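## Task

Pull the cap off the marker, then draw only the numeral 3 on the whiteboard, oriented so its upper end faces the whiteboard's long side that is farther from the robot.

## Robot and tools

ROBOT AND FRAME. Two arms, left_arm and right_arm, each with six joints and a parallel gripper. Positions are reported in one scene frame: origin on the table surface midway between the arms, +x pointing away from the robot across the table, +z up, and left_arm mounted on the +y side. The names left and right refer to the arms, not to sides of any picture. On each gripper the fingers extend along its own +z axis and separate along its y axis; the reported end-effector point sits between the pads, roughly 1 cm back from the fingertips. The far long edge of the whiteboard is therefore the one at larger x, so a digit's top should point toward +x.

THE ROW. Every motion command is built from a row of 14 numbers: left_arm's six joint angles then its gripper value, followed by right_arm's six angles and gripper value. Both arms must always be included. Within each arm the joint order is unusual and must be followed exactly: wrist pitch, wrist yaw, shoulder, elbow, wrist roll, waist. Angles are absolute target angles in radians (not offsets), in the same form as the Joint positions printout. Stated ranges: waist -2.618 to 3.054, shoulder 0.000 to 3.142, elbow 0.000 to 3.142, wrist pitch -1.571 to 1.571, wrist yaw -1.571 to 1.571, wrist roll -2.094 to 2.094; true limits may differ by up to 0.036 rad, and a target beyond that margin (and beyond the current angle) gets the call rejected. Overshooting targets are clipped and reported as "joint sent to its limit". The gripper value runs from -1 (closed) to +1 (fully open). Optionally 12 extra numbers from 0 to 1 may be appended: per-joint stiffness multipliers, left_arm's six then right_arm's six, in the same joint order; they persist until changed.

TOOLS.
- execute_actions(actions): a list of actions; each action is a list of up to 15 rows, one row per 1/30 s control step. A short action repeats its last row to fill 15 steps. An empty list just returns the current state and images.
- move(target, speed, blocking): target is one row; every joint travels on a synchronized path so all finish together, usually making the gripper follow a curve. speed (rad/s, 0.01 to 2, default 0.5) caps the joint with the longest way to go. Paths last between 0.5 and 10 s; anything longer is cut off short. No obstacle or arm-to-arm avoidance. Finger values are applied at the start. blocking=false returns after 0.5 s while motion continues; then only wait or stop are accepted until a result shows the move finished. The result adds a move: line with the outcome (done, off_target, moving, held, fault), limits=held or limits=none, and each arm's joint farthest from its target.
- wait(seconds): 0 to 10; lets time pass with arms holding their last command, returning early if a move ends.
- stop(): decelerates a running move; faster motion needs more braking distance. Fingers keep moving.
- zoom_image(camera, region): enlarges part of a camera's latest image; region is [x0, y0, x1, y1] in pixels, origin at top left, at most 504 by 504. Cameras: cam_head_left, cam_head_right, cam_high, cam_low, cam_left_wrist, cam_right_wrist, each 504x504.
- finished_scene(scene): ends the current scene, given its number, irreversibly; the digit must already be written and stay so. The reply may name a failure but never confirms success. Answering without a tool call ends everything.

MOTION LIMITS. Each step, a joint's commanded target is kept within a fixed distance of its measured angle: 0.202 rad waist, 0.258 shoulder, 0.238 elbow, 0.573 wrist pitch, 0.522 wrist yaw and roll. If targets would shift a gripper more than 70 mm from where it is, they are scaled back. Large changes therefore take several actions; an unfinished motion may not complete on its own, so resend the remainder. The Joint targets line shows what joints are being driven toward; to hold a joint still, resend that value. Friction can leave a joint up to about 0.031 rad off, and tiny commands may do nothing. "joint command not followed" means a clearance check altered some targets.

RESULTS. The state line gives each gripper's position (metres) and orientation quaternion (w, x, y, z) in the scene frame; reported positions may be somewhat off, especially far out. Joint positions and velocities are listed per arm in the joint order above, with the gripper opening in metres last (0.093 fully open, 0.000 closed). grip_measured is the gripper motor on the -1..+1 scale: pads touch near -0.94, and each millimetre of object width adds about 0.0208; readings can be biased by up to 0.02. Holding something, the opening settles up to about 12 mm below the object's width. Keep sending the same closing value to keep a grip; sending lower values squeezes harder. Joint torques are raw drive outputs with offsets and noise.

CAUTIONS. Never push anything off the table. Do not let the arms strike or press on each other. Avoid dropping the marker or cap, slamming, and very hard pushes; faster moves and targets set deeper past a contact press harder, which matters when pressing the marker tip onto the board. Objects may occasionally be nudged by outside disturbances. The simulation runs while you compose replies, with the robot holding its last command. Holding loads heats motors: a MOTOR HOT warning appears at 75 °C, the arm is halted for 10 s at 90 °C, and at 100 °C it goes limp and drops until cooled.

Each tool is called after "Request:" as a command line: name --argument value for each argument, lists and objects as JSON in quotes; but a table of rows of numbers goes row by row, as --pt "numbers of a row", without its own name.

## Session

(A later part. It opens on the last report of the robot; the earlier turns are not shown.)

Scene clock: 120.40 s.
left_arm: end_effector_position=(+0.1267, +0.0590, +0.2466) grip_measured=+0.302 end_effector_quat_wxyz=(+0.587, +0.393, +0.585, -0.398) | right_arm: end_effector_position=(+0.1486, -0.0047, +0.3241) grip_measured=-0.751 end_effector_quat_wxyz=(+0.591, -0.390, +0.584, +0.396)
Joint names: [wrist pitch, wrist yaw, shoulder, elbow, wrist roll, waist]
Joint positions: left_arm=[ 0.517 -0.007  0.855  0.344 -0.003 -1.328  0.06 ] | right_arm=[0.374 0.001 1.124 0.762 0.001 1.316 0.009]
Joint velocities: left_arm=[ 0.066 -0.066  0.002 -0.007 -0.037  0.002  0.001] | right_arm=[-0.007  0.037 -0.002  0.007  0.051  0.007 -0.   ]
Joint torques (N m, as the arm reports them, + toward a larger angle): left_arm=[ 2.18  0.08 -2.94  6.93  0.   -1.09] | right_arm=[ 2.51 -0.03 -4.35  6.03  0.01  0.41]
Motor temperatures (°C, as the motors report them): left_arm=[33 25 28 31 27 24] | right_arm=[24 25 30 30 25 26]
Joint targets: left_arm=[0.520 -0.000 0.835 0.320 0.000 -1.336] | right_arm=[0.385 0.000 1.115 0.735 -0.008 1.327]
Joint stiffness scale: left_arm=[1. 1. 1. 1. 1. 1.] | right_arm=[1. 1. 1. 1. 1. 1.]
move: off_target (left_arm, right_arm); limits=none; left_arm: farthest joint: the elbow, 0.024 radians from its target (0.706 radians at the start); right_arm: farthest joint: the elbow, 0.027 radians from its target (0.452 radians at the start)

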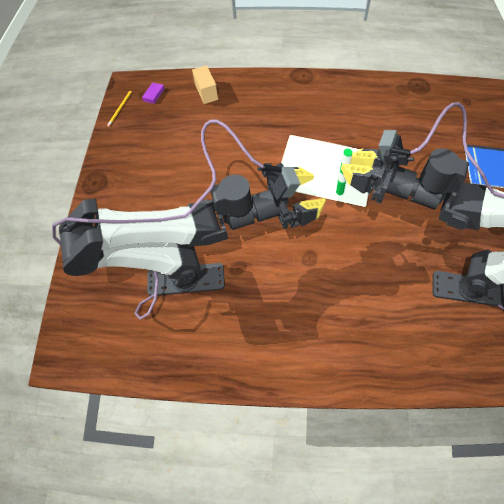

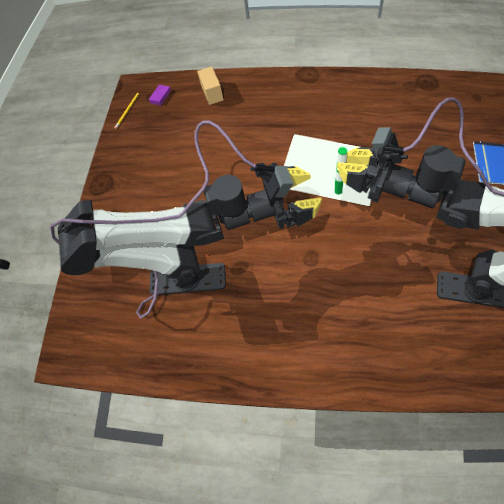

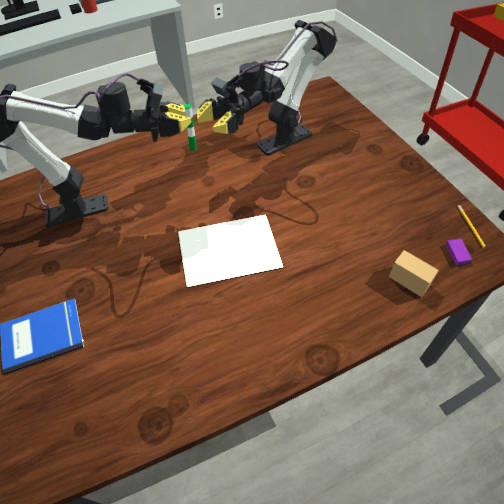

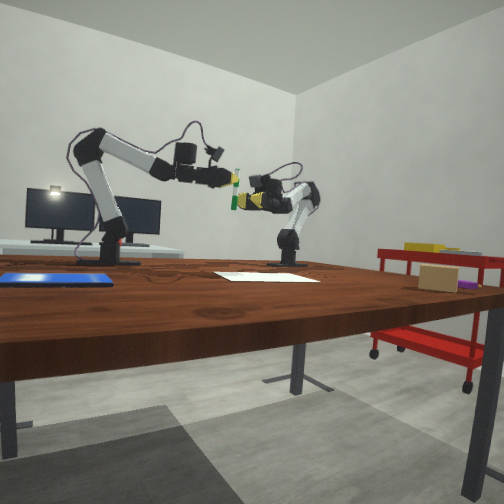

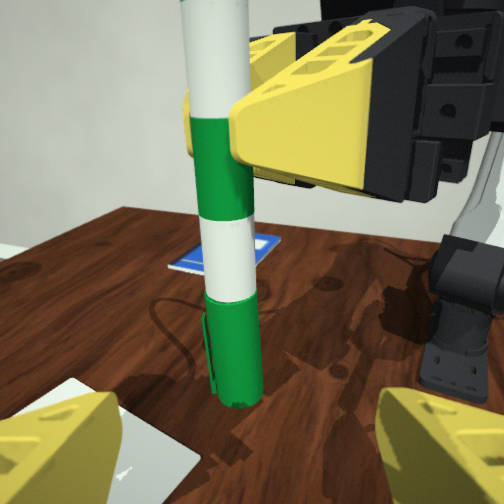

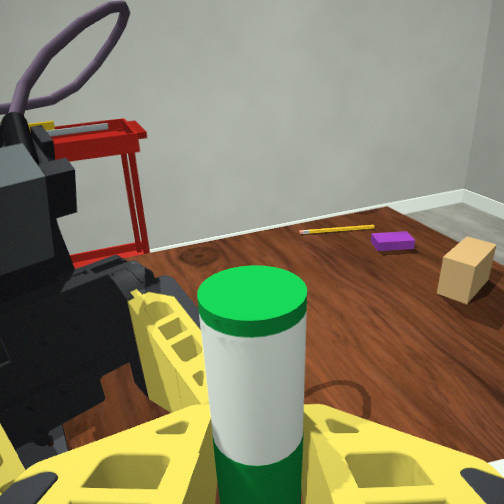

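Request:
move --target '[0.765,0,1.272,0.515,0,-1.305,0.3,0.385,0,1.115,0.735,-0.008,1.327,-0.9]' --speed 0.4

Request:
zoom_image --camera "cam_low" --region '[170,140,290,240]'

Request:
zoom_image --camera "cam_head_left" --region '[280,130,400,240]'

Scene clock: 130.77 s.
left_arm: end_effector_position=(+0.1566, -0.0009, +0.2413) grip_measured=+0.302 end_effector_quat_wxyz=(+0.590, +0.389, +0.588, -0.394) | right_arm: end_effector_position=(+0.1486, -0.0047, +0.3242) grip_measured=-0.751 end_effector_quat_wxyz=(+0.592, -0.390, +0.584, +0.396)
Joint names: [wrist pitch, wrist yaw, shoulder, elbow, wrist roll, waist]
Joint positions: left_arm=[ 0.762 -0.007  1.251  0.496 -0.003 -1.313  0.06 ] | right_arm=[0.374 0.001 1.124 0.762 0.    1.316 0.009]
Joint velocities: left_arm=[ 0.022 -0.007  0.007  0.007 -0.022 -0.022 -0.001] | right_arm=[ 0.081 -0.051 -0.002 -0.022 -0.007 -0.007 -0.   ]
Joint torques (N m, as the arm reports them, + toward a larger angle): left_arm=[ 2.18  0.08 -2.76  9.87  0.    0.37] | right_arm=[ 2.51 -0.03 -4.34  6.02  0.01  0.39]
Motor temperatures (°C, as the motors report them): left_arm=[34 25 28 31 27 24] | right_arm=[28 25 30 30 25 26]
Joint targets: left_arm=[0.765 0.000 1.272 0.515 -0.000 -1.305] | right_arm=[0.385 -0.000 1.115 0.735 -0.008 1.327]
Joint stiffness scale: left_arm=[1. 1. 1. 1. 1. 1.] | right_arm=[1. 1. 1. 1. 1. 1.]
move: off_target (left_arm, right_arm); limits=none; left_arm: farthest joint: the shoulder, 0.021 radians from its target (0.417 radians at the start); right_arm: farthest joint: the elbow, 0.027 radians from its target (0.027 radians at the start)

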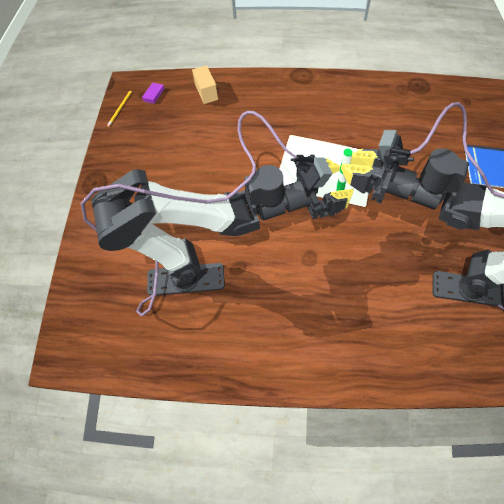

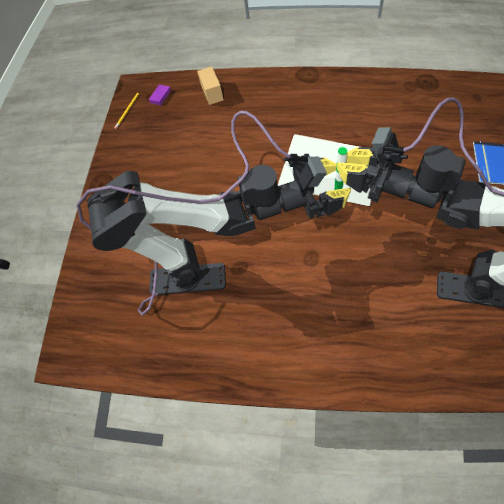

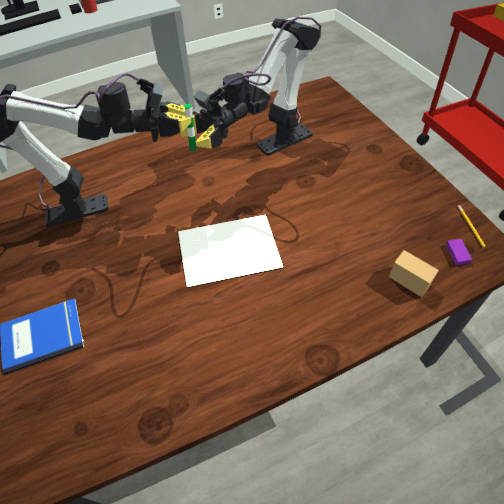

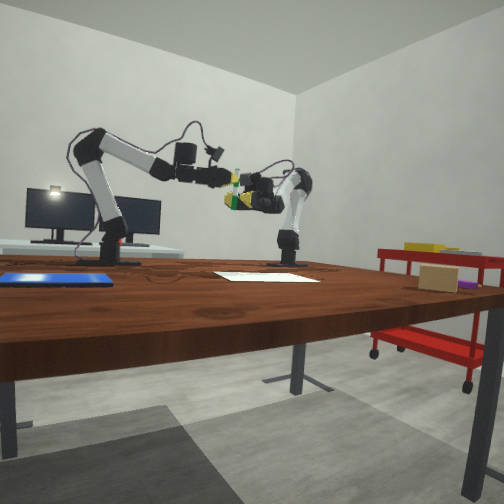

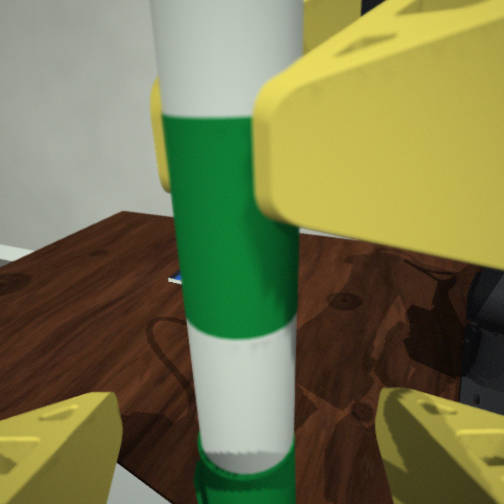

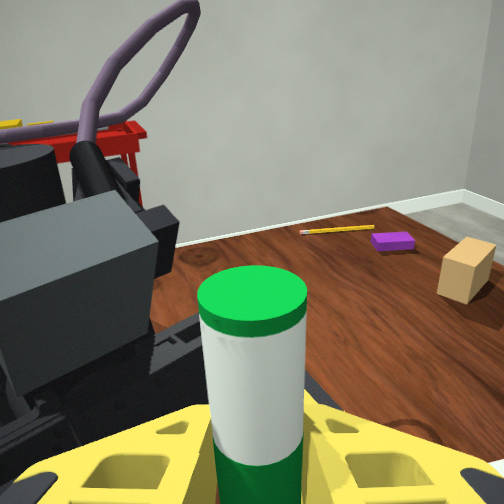

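Region (170, 140, 290, 240) of cam_low's 504x504 image, scaled by 4.200, with more detail than that image has.

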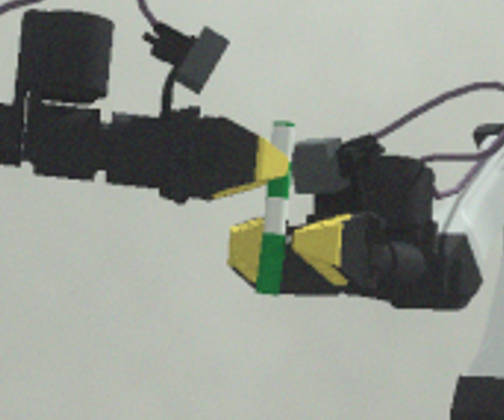

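Region (280, 130, 400, 240) of cam_head_left's 504x504 image, scaled by 4.200, with more detail than that image has; it fills the top 462 rows of this view, and the rest is white.

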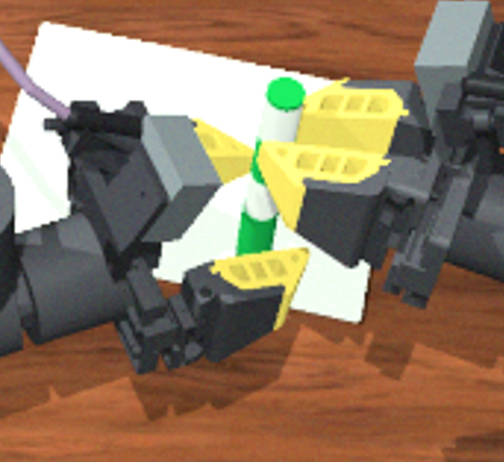

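Request:
move --target '[0.67,0,1.272,0.515,0,-1.305,0,0.385,0,1.115,0.735,-0.008,1.327,-0.9]' --speed 0.2

Request:
move --target '[0.67,0,1.272,0.515,0,-1.305,-0.85,0.385,0,1.115,0.735,-0.008,1.327,-0.9]'

Request:
zoom_image --camera "cam_low" --region '[170,140,290,240]'

Scene clock: 137.60 s.
left_arm: end_effector_position=(+0.1564, -0.0005, +0.2246) grip_measured=+0.002 end_effector_quat_wxyz=(+0.570, +0.403, +0.608, -0.380) | right_arm: end_effector_position=(+0.1486, -0.0047, +0.3242) grip_measured=-0.751 end_effector_quat_wxyz=(+0.592, -0.390, +0.584, +0.396)
Joint names: [wrist pitch, wrist yaw, shoulder, elbow, wrist roll, waist]
Joint positions: left_arm=[ 0.693 -0.007  1.251  0.496 -0.003 -1.313  0.045] | right_arm=[0.374 0.001 1.124 0.762 0.    1.316 0.009]
Joint velocities: left_arm=[-0.051 -0.051 -0.022  0.002  0.037  0.002 -0.   ] | right_arm=[-0.11   0.11  -0.002 -0.007 -0.022  0.022  0.001]
Joint torques (N m, as the arm reports them, + toward a larger angle): left_arm=[ 1.99  0.08 -2.77  9.91  0.    0.36] | right_arm=[ 2.51 -0.03 -4.35  6.02  0.01  0.4 ]
Motor temperatures (°C, as the motors report them): left_arm=[34 25 28 32 27 24] | right_arm=[29 25 29 30 25 26]
Joint targets: left_arm=[0.670 -0.000 1.272 0.515 0.000 -1.305] | right_arm=[0.385 0.000 1.115 0.735 -0.008 1.327]
Joint stiffness scale: left_arm=[1. 1. 1. 1. 1. 1.] | right_arm=[1. 1. 1. 1. 1. 1.]
move: off_target (left_arm, right_arm); limits=none; left_arm: farthest joint: the wrist pitch, 0.023 radians from its target (0.092 radians at the start); right_arm: farthest joint: the elbow, 0.027 radians from its target (0.027 radians at the start)

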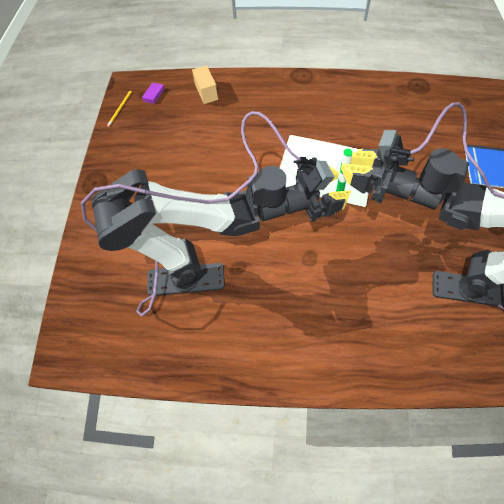

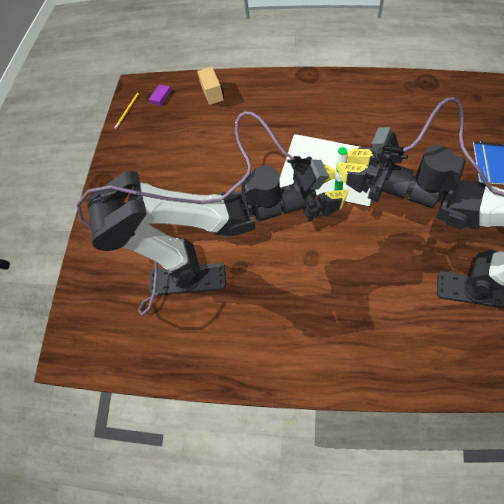

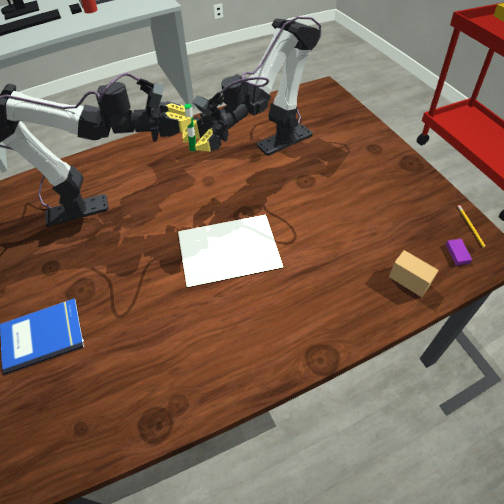

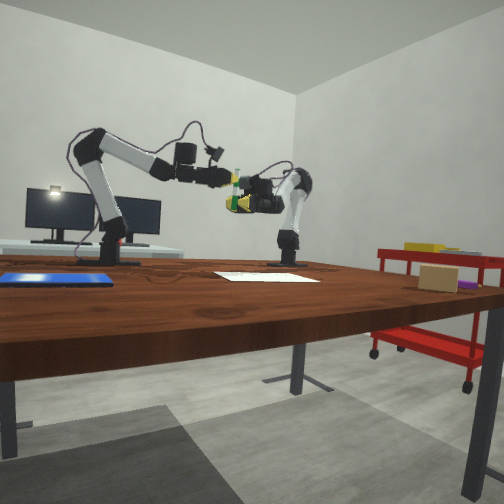

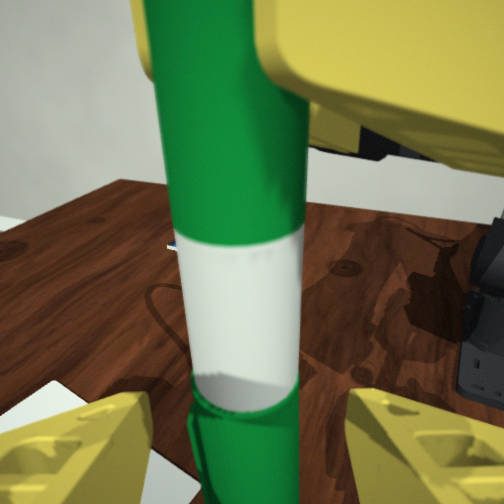

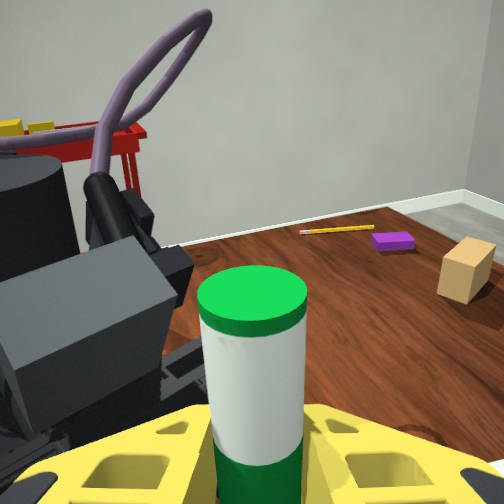

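Scene clock: 138.30 s.
left_arm: end_effector_position=(+0.1568, -0.0003, +0.2247) grip_measured=-0.678 end_effector_quat_wxyz=(+0.570, +0.402, +0.608, -0.379) | right_arm: end_effector_position=(+0.1484, -0.0046, +0.3242) grip_measured=-0.751 end_effector_quat_wxyz=(+0.591, -0.391, +0.584, +0.396)
Joint names: [wrist pitch, wrist yaw, shoulder, elbow, wrist roll, waist]
Joint positions: left_arm=[ 0.693 -0.008  1.251  0.496 -0.003 -1.312  0.013] | right_arm=[ 0.374  0.     1.124  0.762 -0.     1.316  0.009]
Joint velocities: left_arm=[-0.022  0.007  0.002 -0.007  0.051 -0.032  0.   ] | right_arm=[ 0.007  0.081  0.002 -0.007 -0.007  0.012  0.001]
Joint torques (N m, as the arm reports them, + toward a larger angle): left_arm=[ 1.97  0.08 -2.76  9.91  0.    0.27] | right_arm=[ 2.51 -0.02 -4.35  6.02  0.01  0.38]
Motor temperatures (°C, as the motors report them): left_arm=[34 25 28 32 27 24] | right_arm=[29 25 29 30 25 26]
Joint targets: left_arm=[0.670 -0.000 1.272 0.515 -0.000 -1.305] | right_arm=[0.385 -0.000 1.115 0.735 -0.008 1.327]
Joint stiffness scale: left_arm=[1. 1. 1. 1. 1. 1.] | right_arm=[1. 1. 1. 1. 1. 1.]
move: off_target (left_arm, right_arm); limits=none; left_arm: farthest joint: the wrist pitch, 0.023 radians from its target (0.023 radians at the start); right_arm: farthest joint: the elbow, 0.027 radians from its target (0.027 radians at the start)

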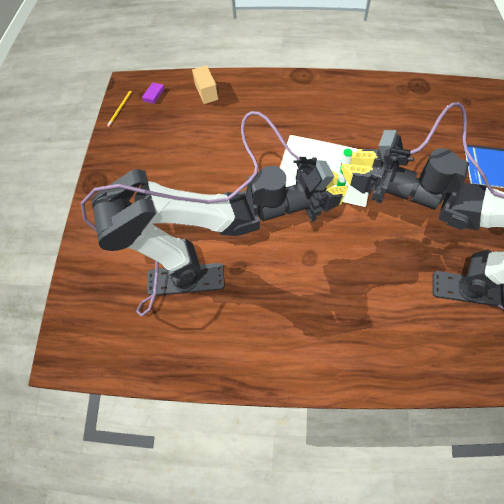

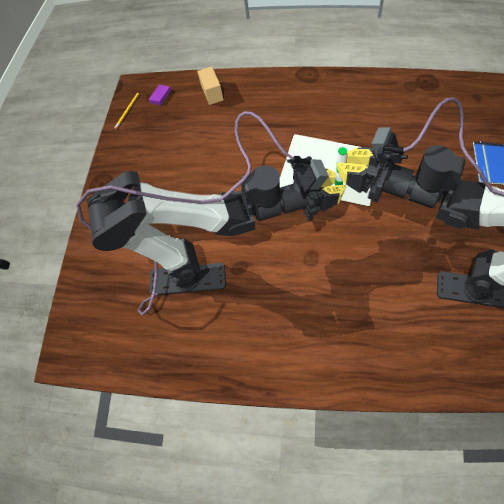

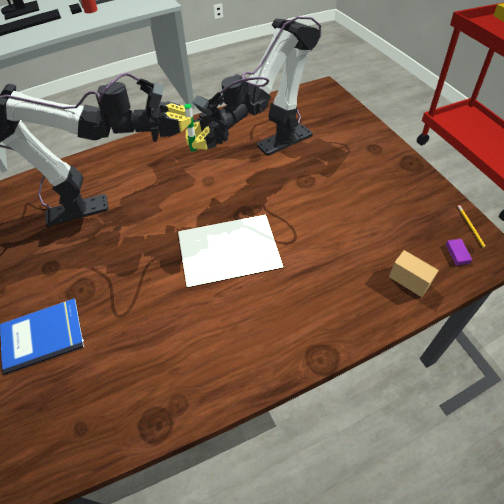

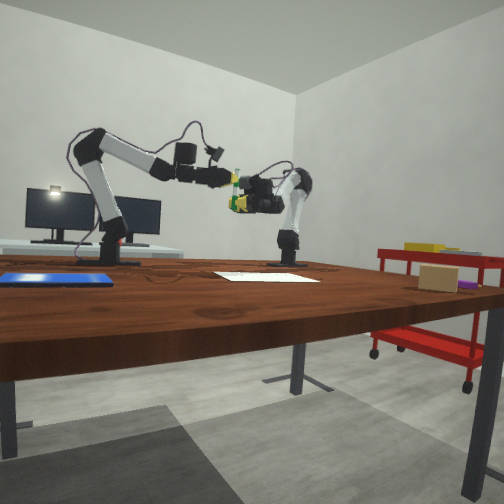

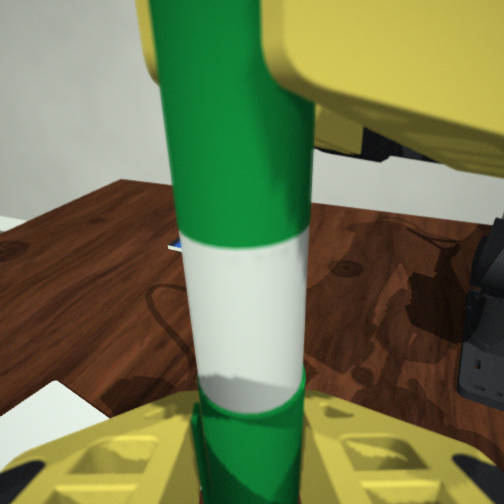

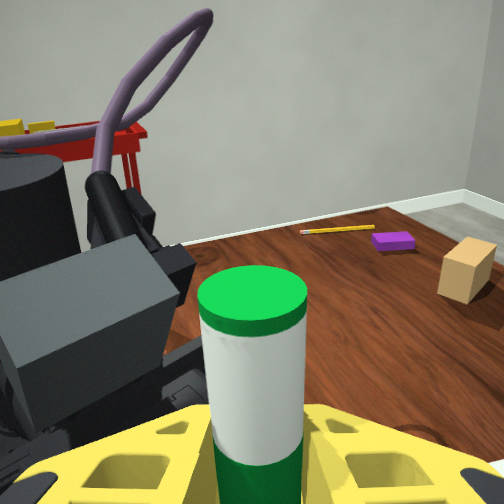

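Region (170, 140, 290, 240) of cam_low's 504x504 image, scaled by 4.200, with more detail than that image has.

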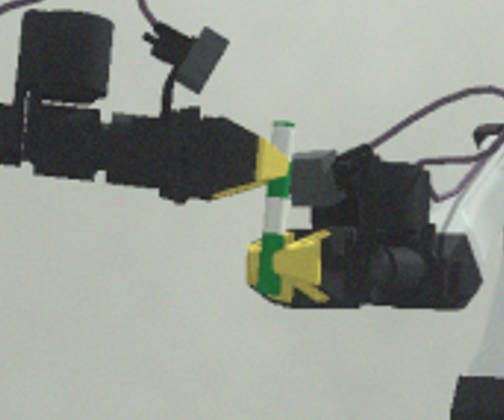

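Request:
move --target '[0.54,0,1.272,0.49,0,-1.305,-0.85,0.525,0,1.115,0.77,-0.008,1.327,-0.9]' --speed 0.15

Scene clock: 143.87 s.
left_arm: end_effector_position=(+0.1572, -0.0000, +0.2227) grip_measured=-0.678 end_effector_quat_wxyz=(+0.568, +0.403, +0.611, -0.377) | right_arm: end_effector_position=(+0.1484, -0.0047, +0.3271) grip_measured=-0.751 end_effector_quat_wxyz=(+0.595, -0.389, +0.580, +0.398)
Joint names: [wrist pitch, wrist yaw, shoulder, elbow, wrist roll, waist]
Joint positions: left_arm=[ 0.685 -0.008  1.251  0.496 -0.003 -1.311  0.013] | right_arm=[ 0.387  0.     1.124  0.762 -0.002  1.316  0.009]
Joint velocities: left_arm=[-0.037 -0.022  0.007 -0.007 -0.037  0.012  0.   ] | right_arm=[-0.007  0.051  0.012 -0.017 -0.022  0.002 -0.001]
Joint torques (N m, as the arm reports them, + toward a larger angle): left_arm=[ 0.85  0.08 -2.76  7.88  0.    0.19] | right_arm=[ 3.81 -0.02 -4.35  8.48  0.03  0.39]
Motor temperatures (°C, as the motors report them): left_arm=[34 25 28 32 27 24] | right_arm=[31 25 29 30 25 26]
Joint targets: left_arm=[0.540 0.000 1.272 0.490 -0.000 -1.305] | right_arm=[0.525 -0.000 1.115 0.770 -0.008 1.327]
Joint stiffness scale: left_arm=[1. 1. 1. 1. 1. 1.] | right_arm=[1. 1. 1. 1. 1. 1.]
move: off_target (left_arm, right_arm); limits=none; left_arm: farthest joint: the wrist pitch, 0.145 radians from its target (0.153 radians at the start); right_arm: farthest joint: the wrist pitch, 0.138 radians from its target (0.151 radians at the start)

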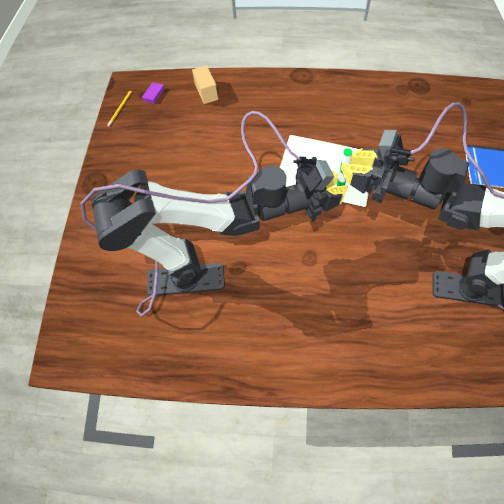

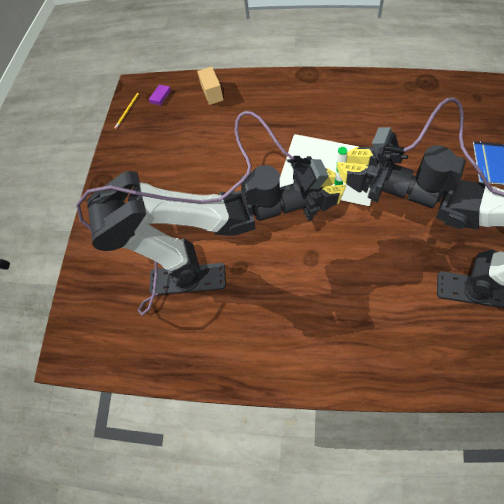

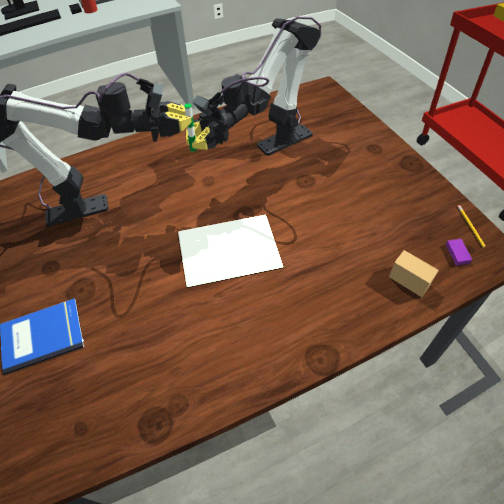

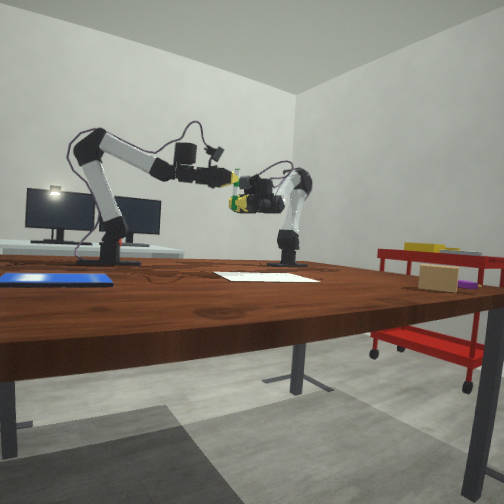

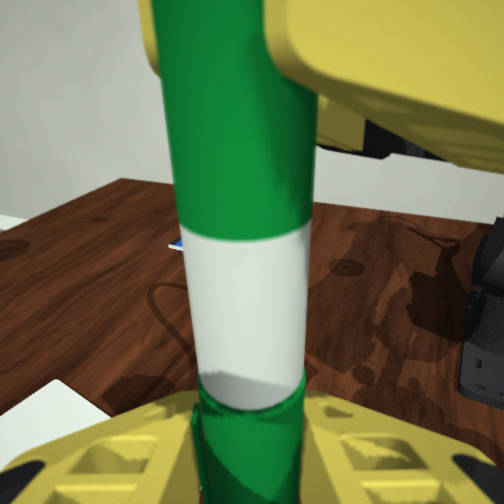

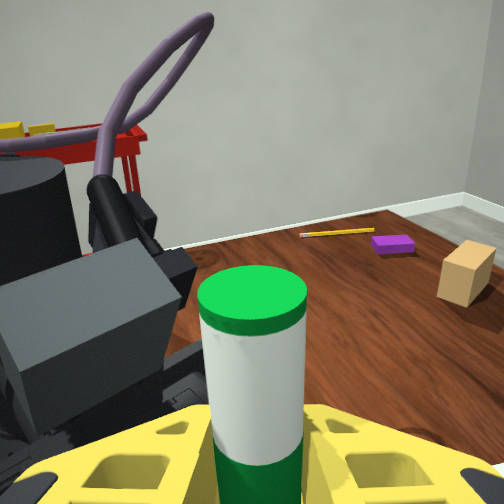

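Request:
move --target '[0.45,0,1.272,0.475,0,-1.305,-0.85,0.62,0,1.11,0.79,-0.008,1.327,-0.9]' --speed 0.3

Scene clock: 151.93 s.
left_arm: end_effector_position=(+0.1541, +0.0085, +0.1721) grip_measured=-0.678 end_effector_quat_wxyz=(+0.500, +0.441, +0.667, -0.331) | right_arm: end_effector_position=(+0.1446, -0.0137, +0.3903) grip_measured=-0.751 end_effector_quat_wxyz=(+0.662, -0.337, +0.503, +0.442)
Joint names: [wrist pitch, wrist yaw, shoulder, elbow, wrist roll, waist]
Joint positions: left_arm=[ 0.472 -0.008  1.251  0.496 -0.003 -1.31   0.013] | right_arm=[ 0.609  0.     1.117  0.777 -0.002  1.316  0.009]
Joint velocities: left_arm=[-0.007 -0.051  0.012  0.002 -0.007  0.007 -0.   ] | right_arm=[-0.051 -0.022 -0.017 -0.002 -0.007 -0.002 -0.001]
Joint torques (N m, as the arm reports them, + toward a larger angle): left_arm=[ 1.99  0.08 -2.77  6.66  0.    0.07] | right_arm=[ 2.34 -0.02 -3.99  8.7   0.03  0.39]
Motor temperatures (°C, as the motors report them): left_arm=[33 25 28 32 27 24] | right_arm=[35 25 29 32 25 26]
Joint targets: left_arm=[0.450 0.000 1.272 0.475 -0.000 -1.305] | right_arm=[0.620 0.000 1.110 0.790 -0.008 1.327]
Joint stiffness scale: left_arm=[1. 1. 1. 1. 1. 1.] | right_arm=[1. 1. 1. 1. 1. 1.]
move: off_target (left_arm); limits=none; left_arm: farthest joint: the wrist pitch, 0.022 radians from its target (0.235 radians at the start); right_arm: farthest joint: the elbow, 0.013 radians from its target (0.028 radians at the start)

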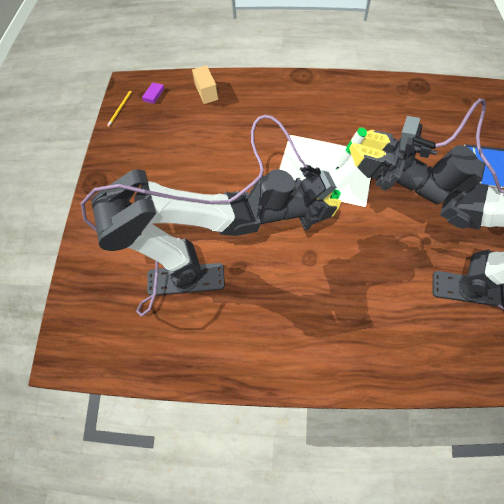

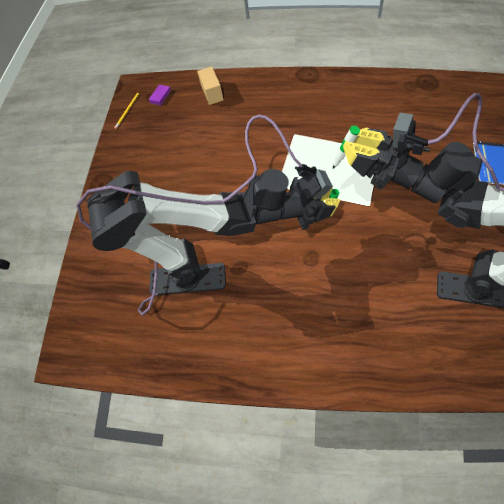

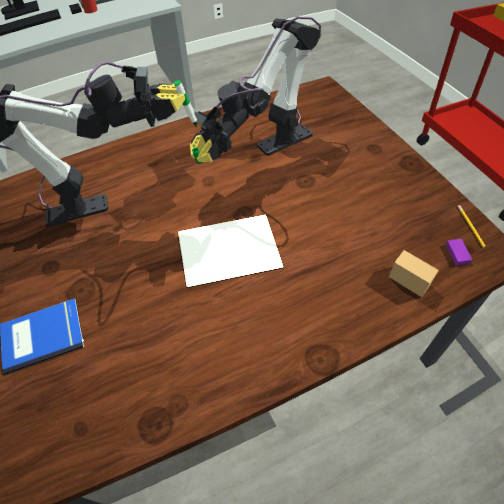

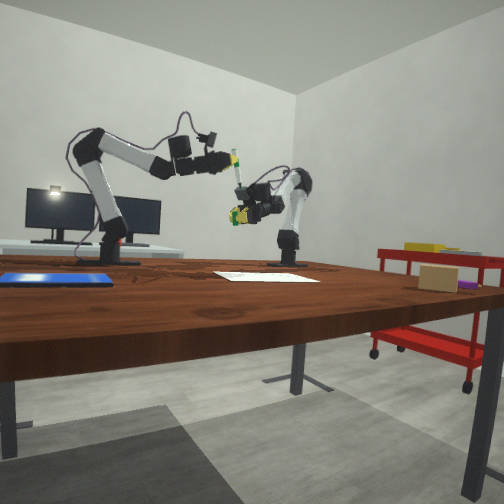

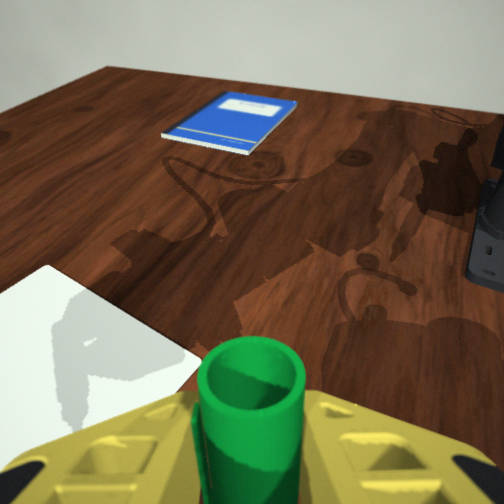

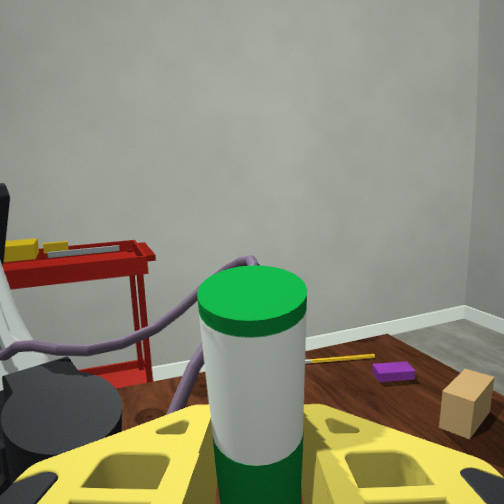

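Request:
move --target '[0.2,0,0.9,0.35,0,-1.75,-0.85,0.62,0,1.11,0.79,-0.008,0.91,-0.9]' --speed 0.7

Request:
move --target '[0.2,0,0.9,0.35,0,-1.75,-0.85,1.47,0,2.082,0.727,-0.008,0.91,-0.9]' --speed 0.7

Request:
zoom_image --camera "cam_low" --region '[150,170,330,300]'

Scene clock: 187.67 s.
left_arm: end_effector_position=(-0.0082, +0.0373, +0.1715) grip_measured=-0.678 end_effector_quat_wxyz=(+0.407, +0.582, +0.565, -0.421) | right_arm: end_effector_position=(+0.2715, -0.0984, +0.3904) grip_measured=-0.751 end_effector_quat_wxyz=(+0.736, -0.232, +0.559, +0.304)
Joint names: [wrist pitch, wrist yaw, shoulder, elbow, wrist roll, waist]
Joint positions: left_arm=[ 0.222 -0.006  0.918  0.375 -0.003 -1.742  0.013] | right_arm=[ 0.609 -0.001  1.117  0.777 -0.002  0.92   0.009]
Joint velocities: left_arm=[-0.022  0.007 -0.032 -0.002  0.022  0.007  0.002] | right_arm=[ 0.022  0.022 -0.022 -0.007  0.051 -0.037 -0.002]
Joint torques (N m, as the arm reports them, + toward a larger angle): left_arm=[ 1.98  0.06 -3.25  6.79  0.   -1.01] | right_arm=[ 2.34 -0.01 -4.    8.73  0.03 -1.11]
Motor temperatures (°C, as the motors report them): left_arm=[34 25 28 31 27 24] | right_arm=[35 25 28 36 25 26]
Joint targets: left_arm=[0.200 0.000 0.900 0.350 0.000 -1.750] | right_arm=[0.620 -0.000 1.110 0.790 -0.008 0.910]
Joint stiffness scale: left_arm=[1. 1. 1. 1. 1. 1.] | right_arm=[1. 1. 1. 1. 1. 1.]
move: off_target (left_arm); limits=none; left_arm: farthest joint: the elbow, 0.025 radians from its target (0.146 radians at the start); right_arm: farthest joint: the elbow, 0.013 radians from its target (0.013 radians at the start)

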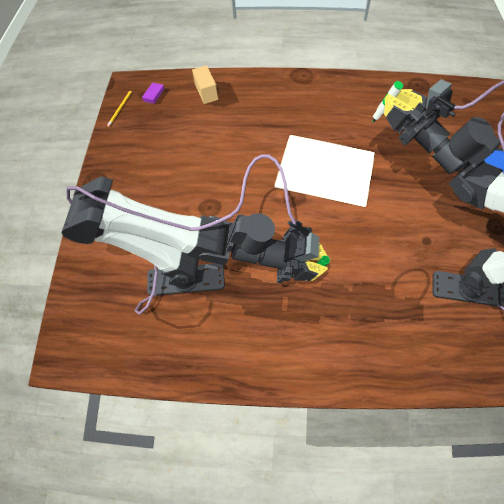

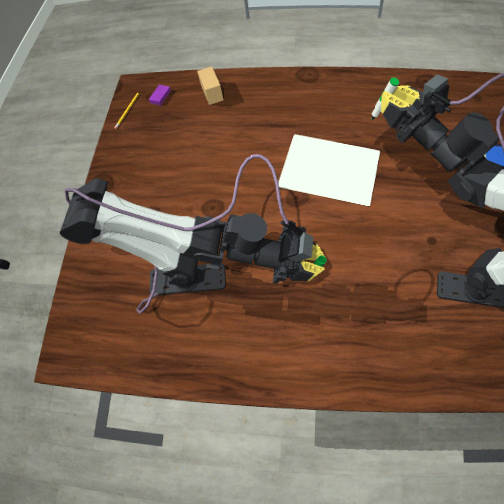

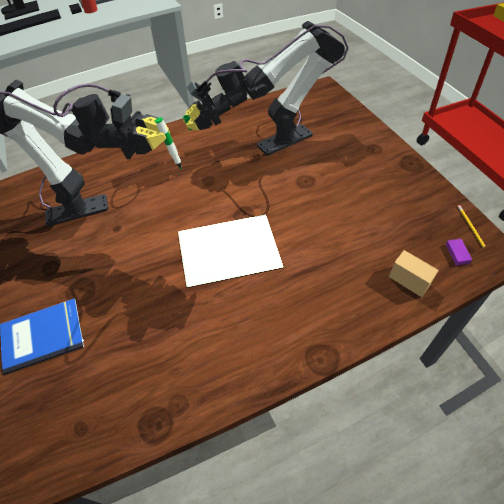

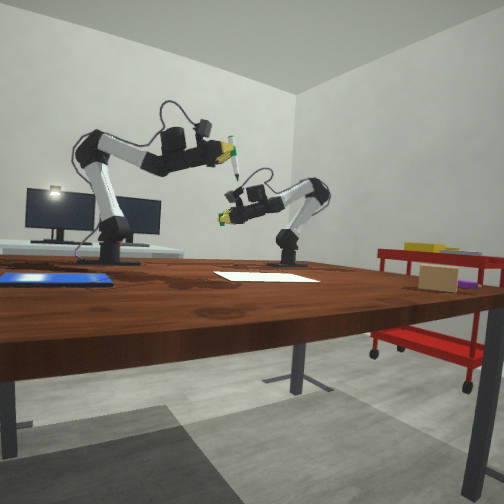

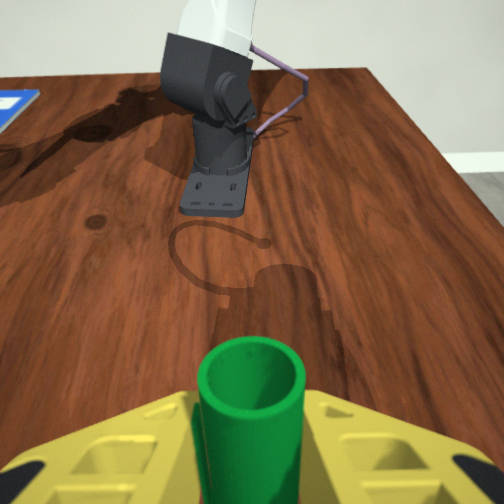

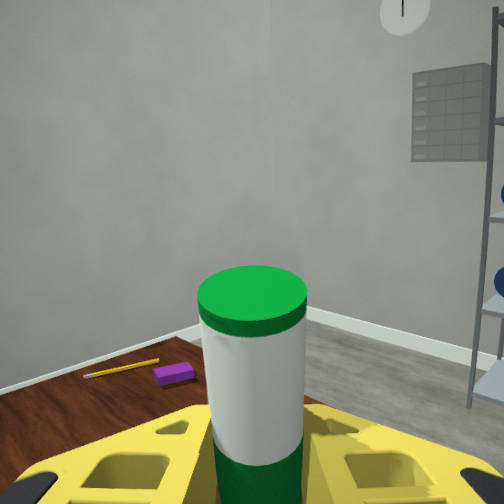

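Scene clock: 189.90 s.
left_arm: end_effector_position=(-0.0082, +0.0373, +0.1715) grip_measured=-0.678 end_effector_quat_wxyz=(+0.407, +0.582, +0.565, -0.421) | right_arm: end_effector_position=(+0.3536, -0.0164, +0.1536) grip_measured=-0.751 end_effector_quat_wxyz=(+0.695, -0.253, +0.608, +0.287)
Joint names: [wrist pitch, wrist yaw, shoulder, elbow, wrist roll, waist]
Joint positions: left_arm=[ 0.222 -0.006  0.918  0.375 -0.003 -1.742  0.013] | right_arm=[ 1.459 -0.001  2.073  0.746 -0.002  0.92   0.009]
Joint velocities: left_arm=[-0.007 -0.051 -0.012  0.002 -0.037  0.002  0.001] | right_arm=[ 0.022  0.022 -0.027 -0.007  0.051  0.017  0.   ]
Joint torques (N m, as the arm reports them, + toward a larger angle): left_arm=[ 1.98  0.06 -3.26  6.78  0.   -1.04] | right_arm=[ 2.43 -0.01 -8.3   3.48  0.03 -1.09]
Motor temperatures (°C, as the motors report them): left_arm=[34 25 28 31 27 24] | right_arm=[35 25 29 35 25 26]
Joint targets: left_arm=[0.200 0.000 0.900 0.350 0.000 -1.750] | right_arm=[1.470 -0.000 2.082 0.727 -0.008 0.910]
Joint stiffness scale: left_arm=[1. 1. 1. 1. 1. 1.] | right_arm=[1. 1. 1. 1. 1. 1.]
move: off_target (left_arm); limits=none; left_arm: farthest joint: the elbow, 0.025 radians from its target (0.025 radians at the start); right_arm: farthest joint: the elbow, 0.019 radians from its target (0.050 radians at the start)

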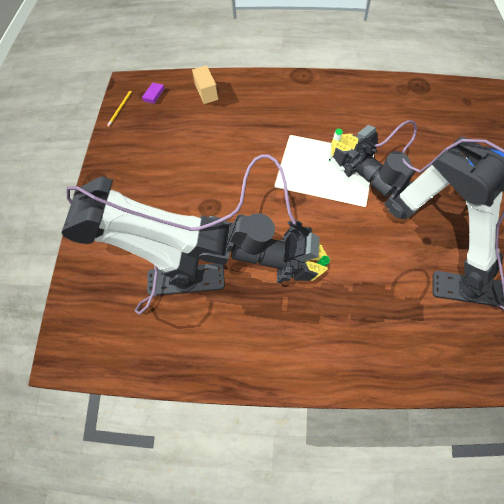

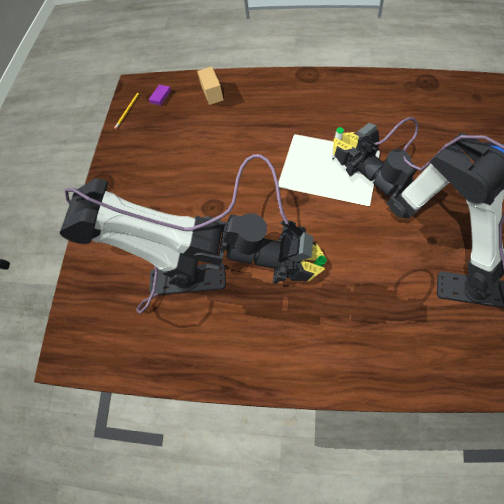

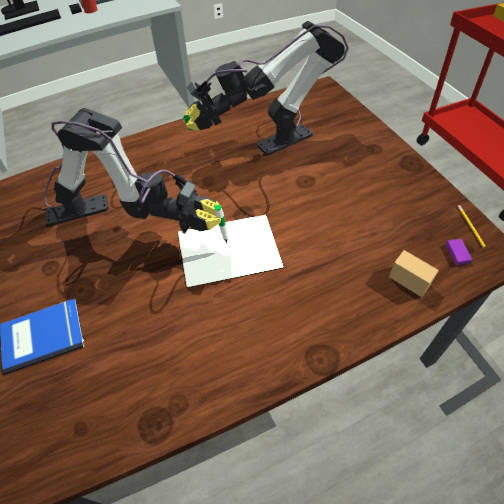

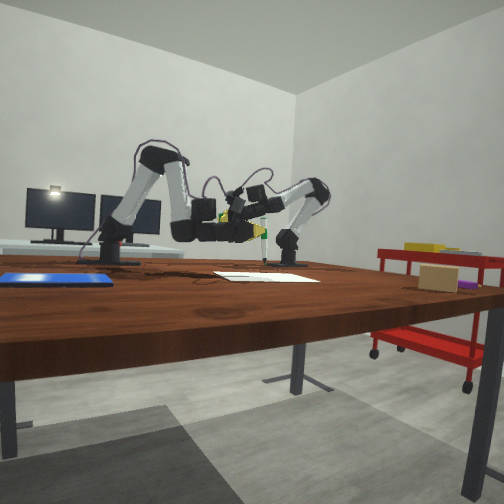

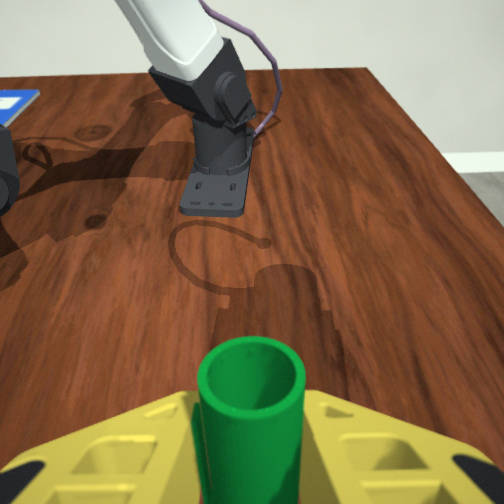

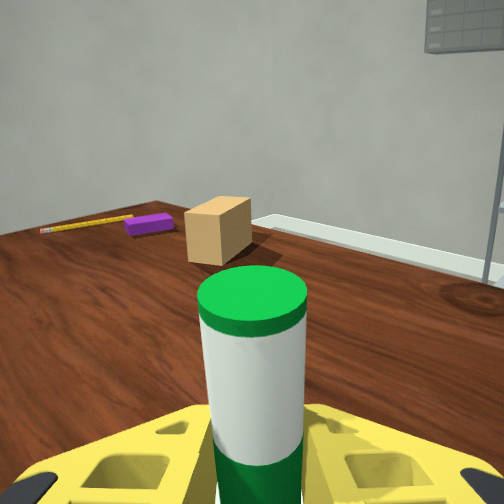

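Region (150, 170, 330, 300) of cam_low's 504x504 image, scaled by 2.800, with more detail than that image has.

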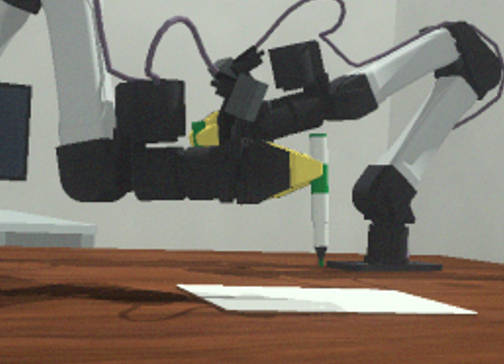

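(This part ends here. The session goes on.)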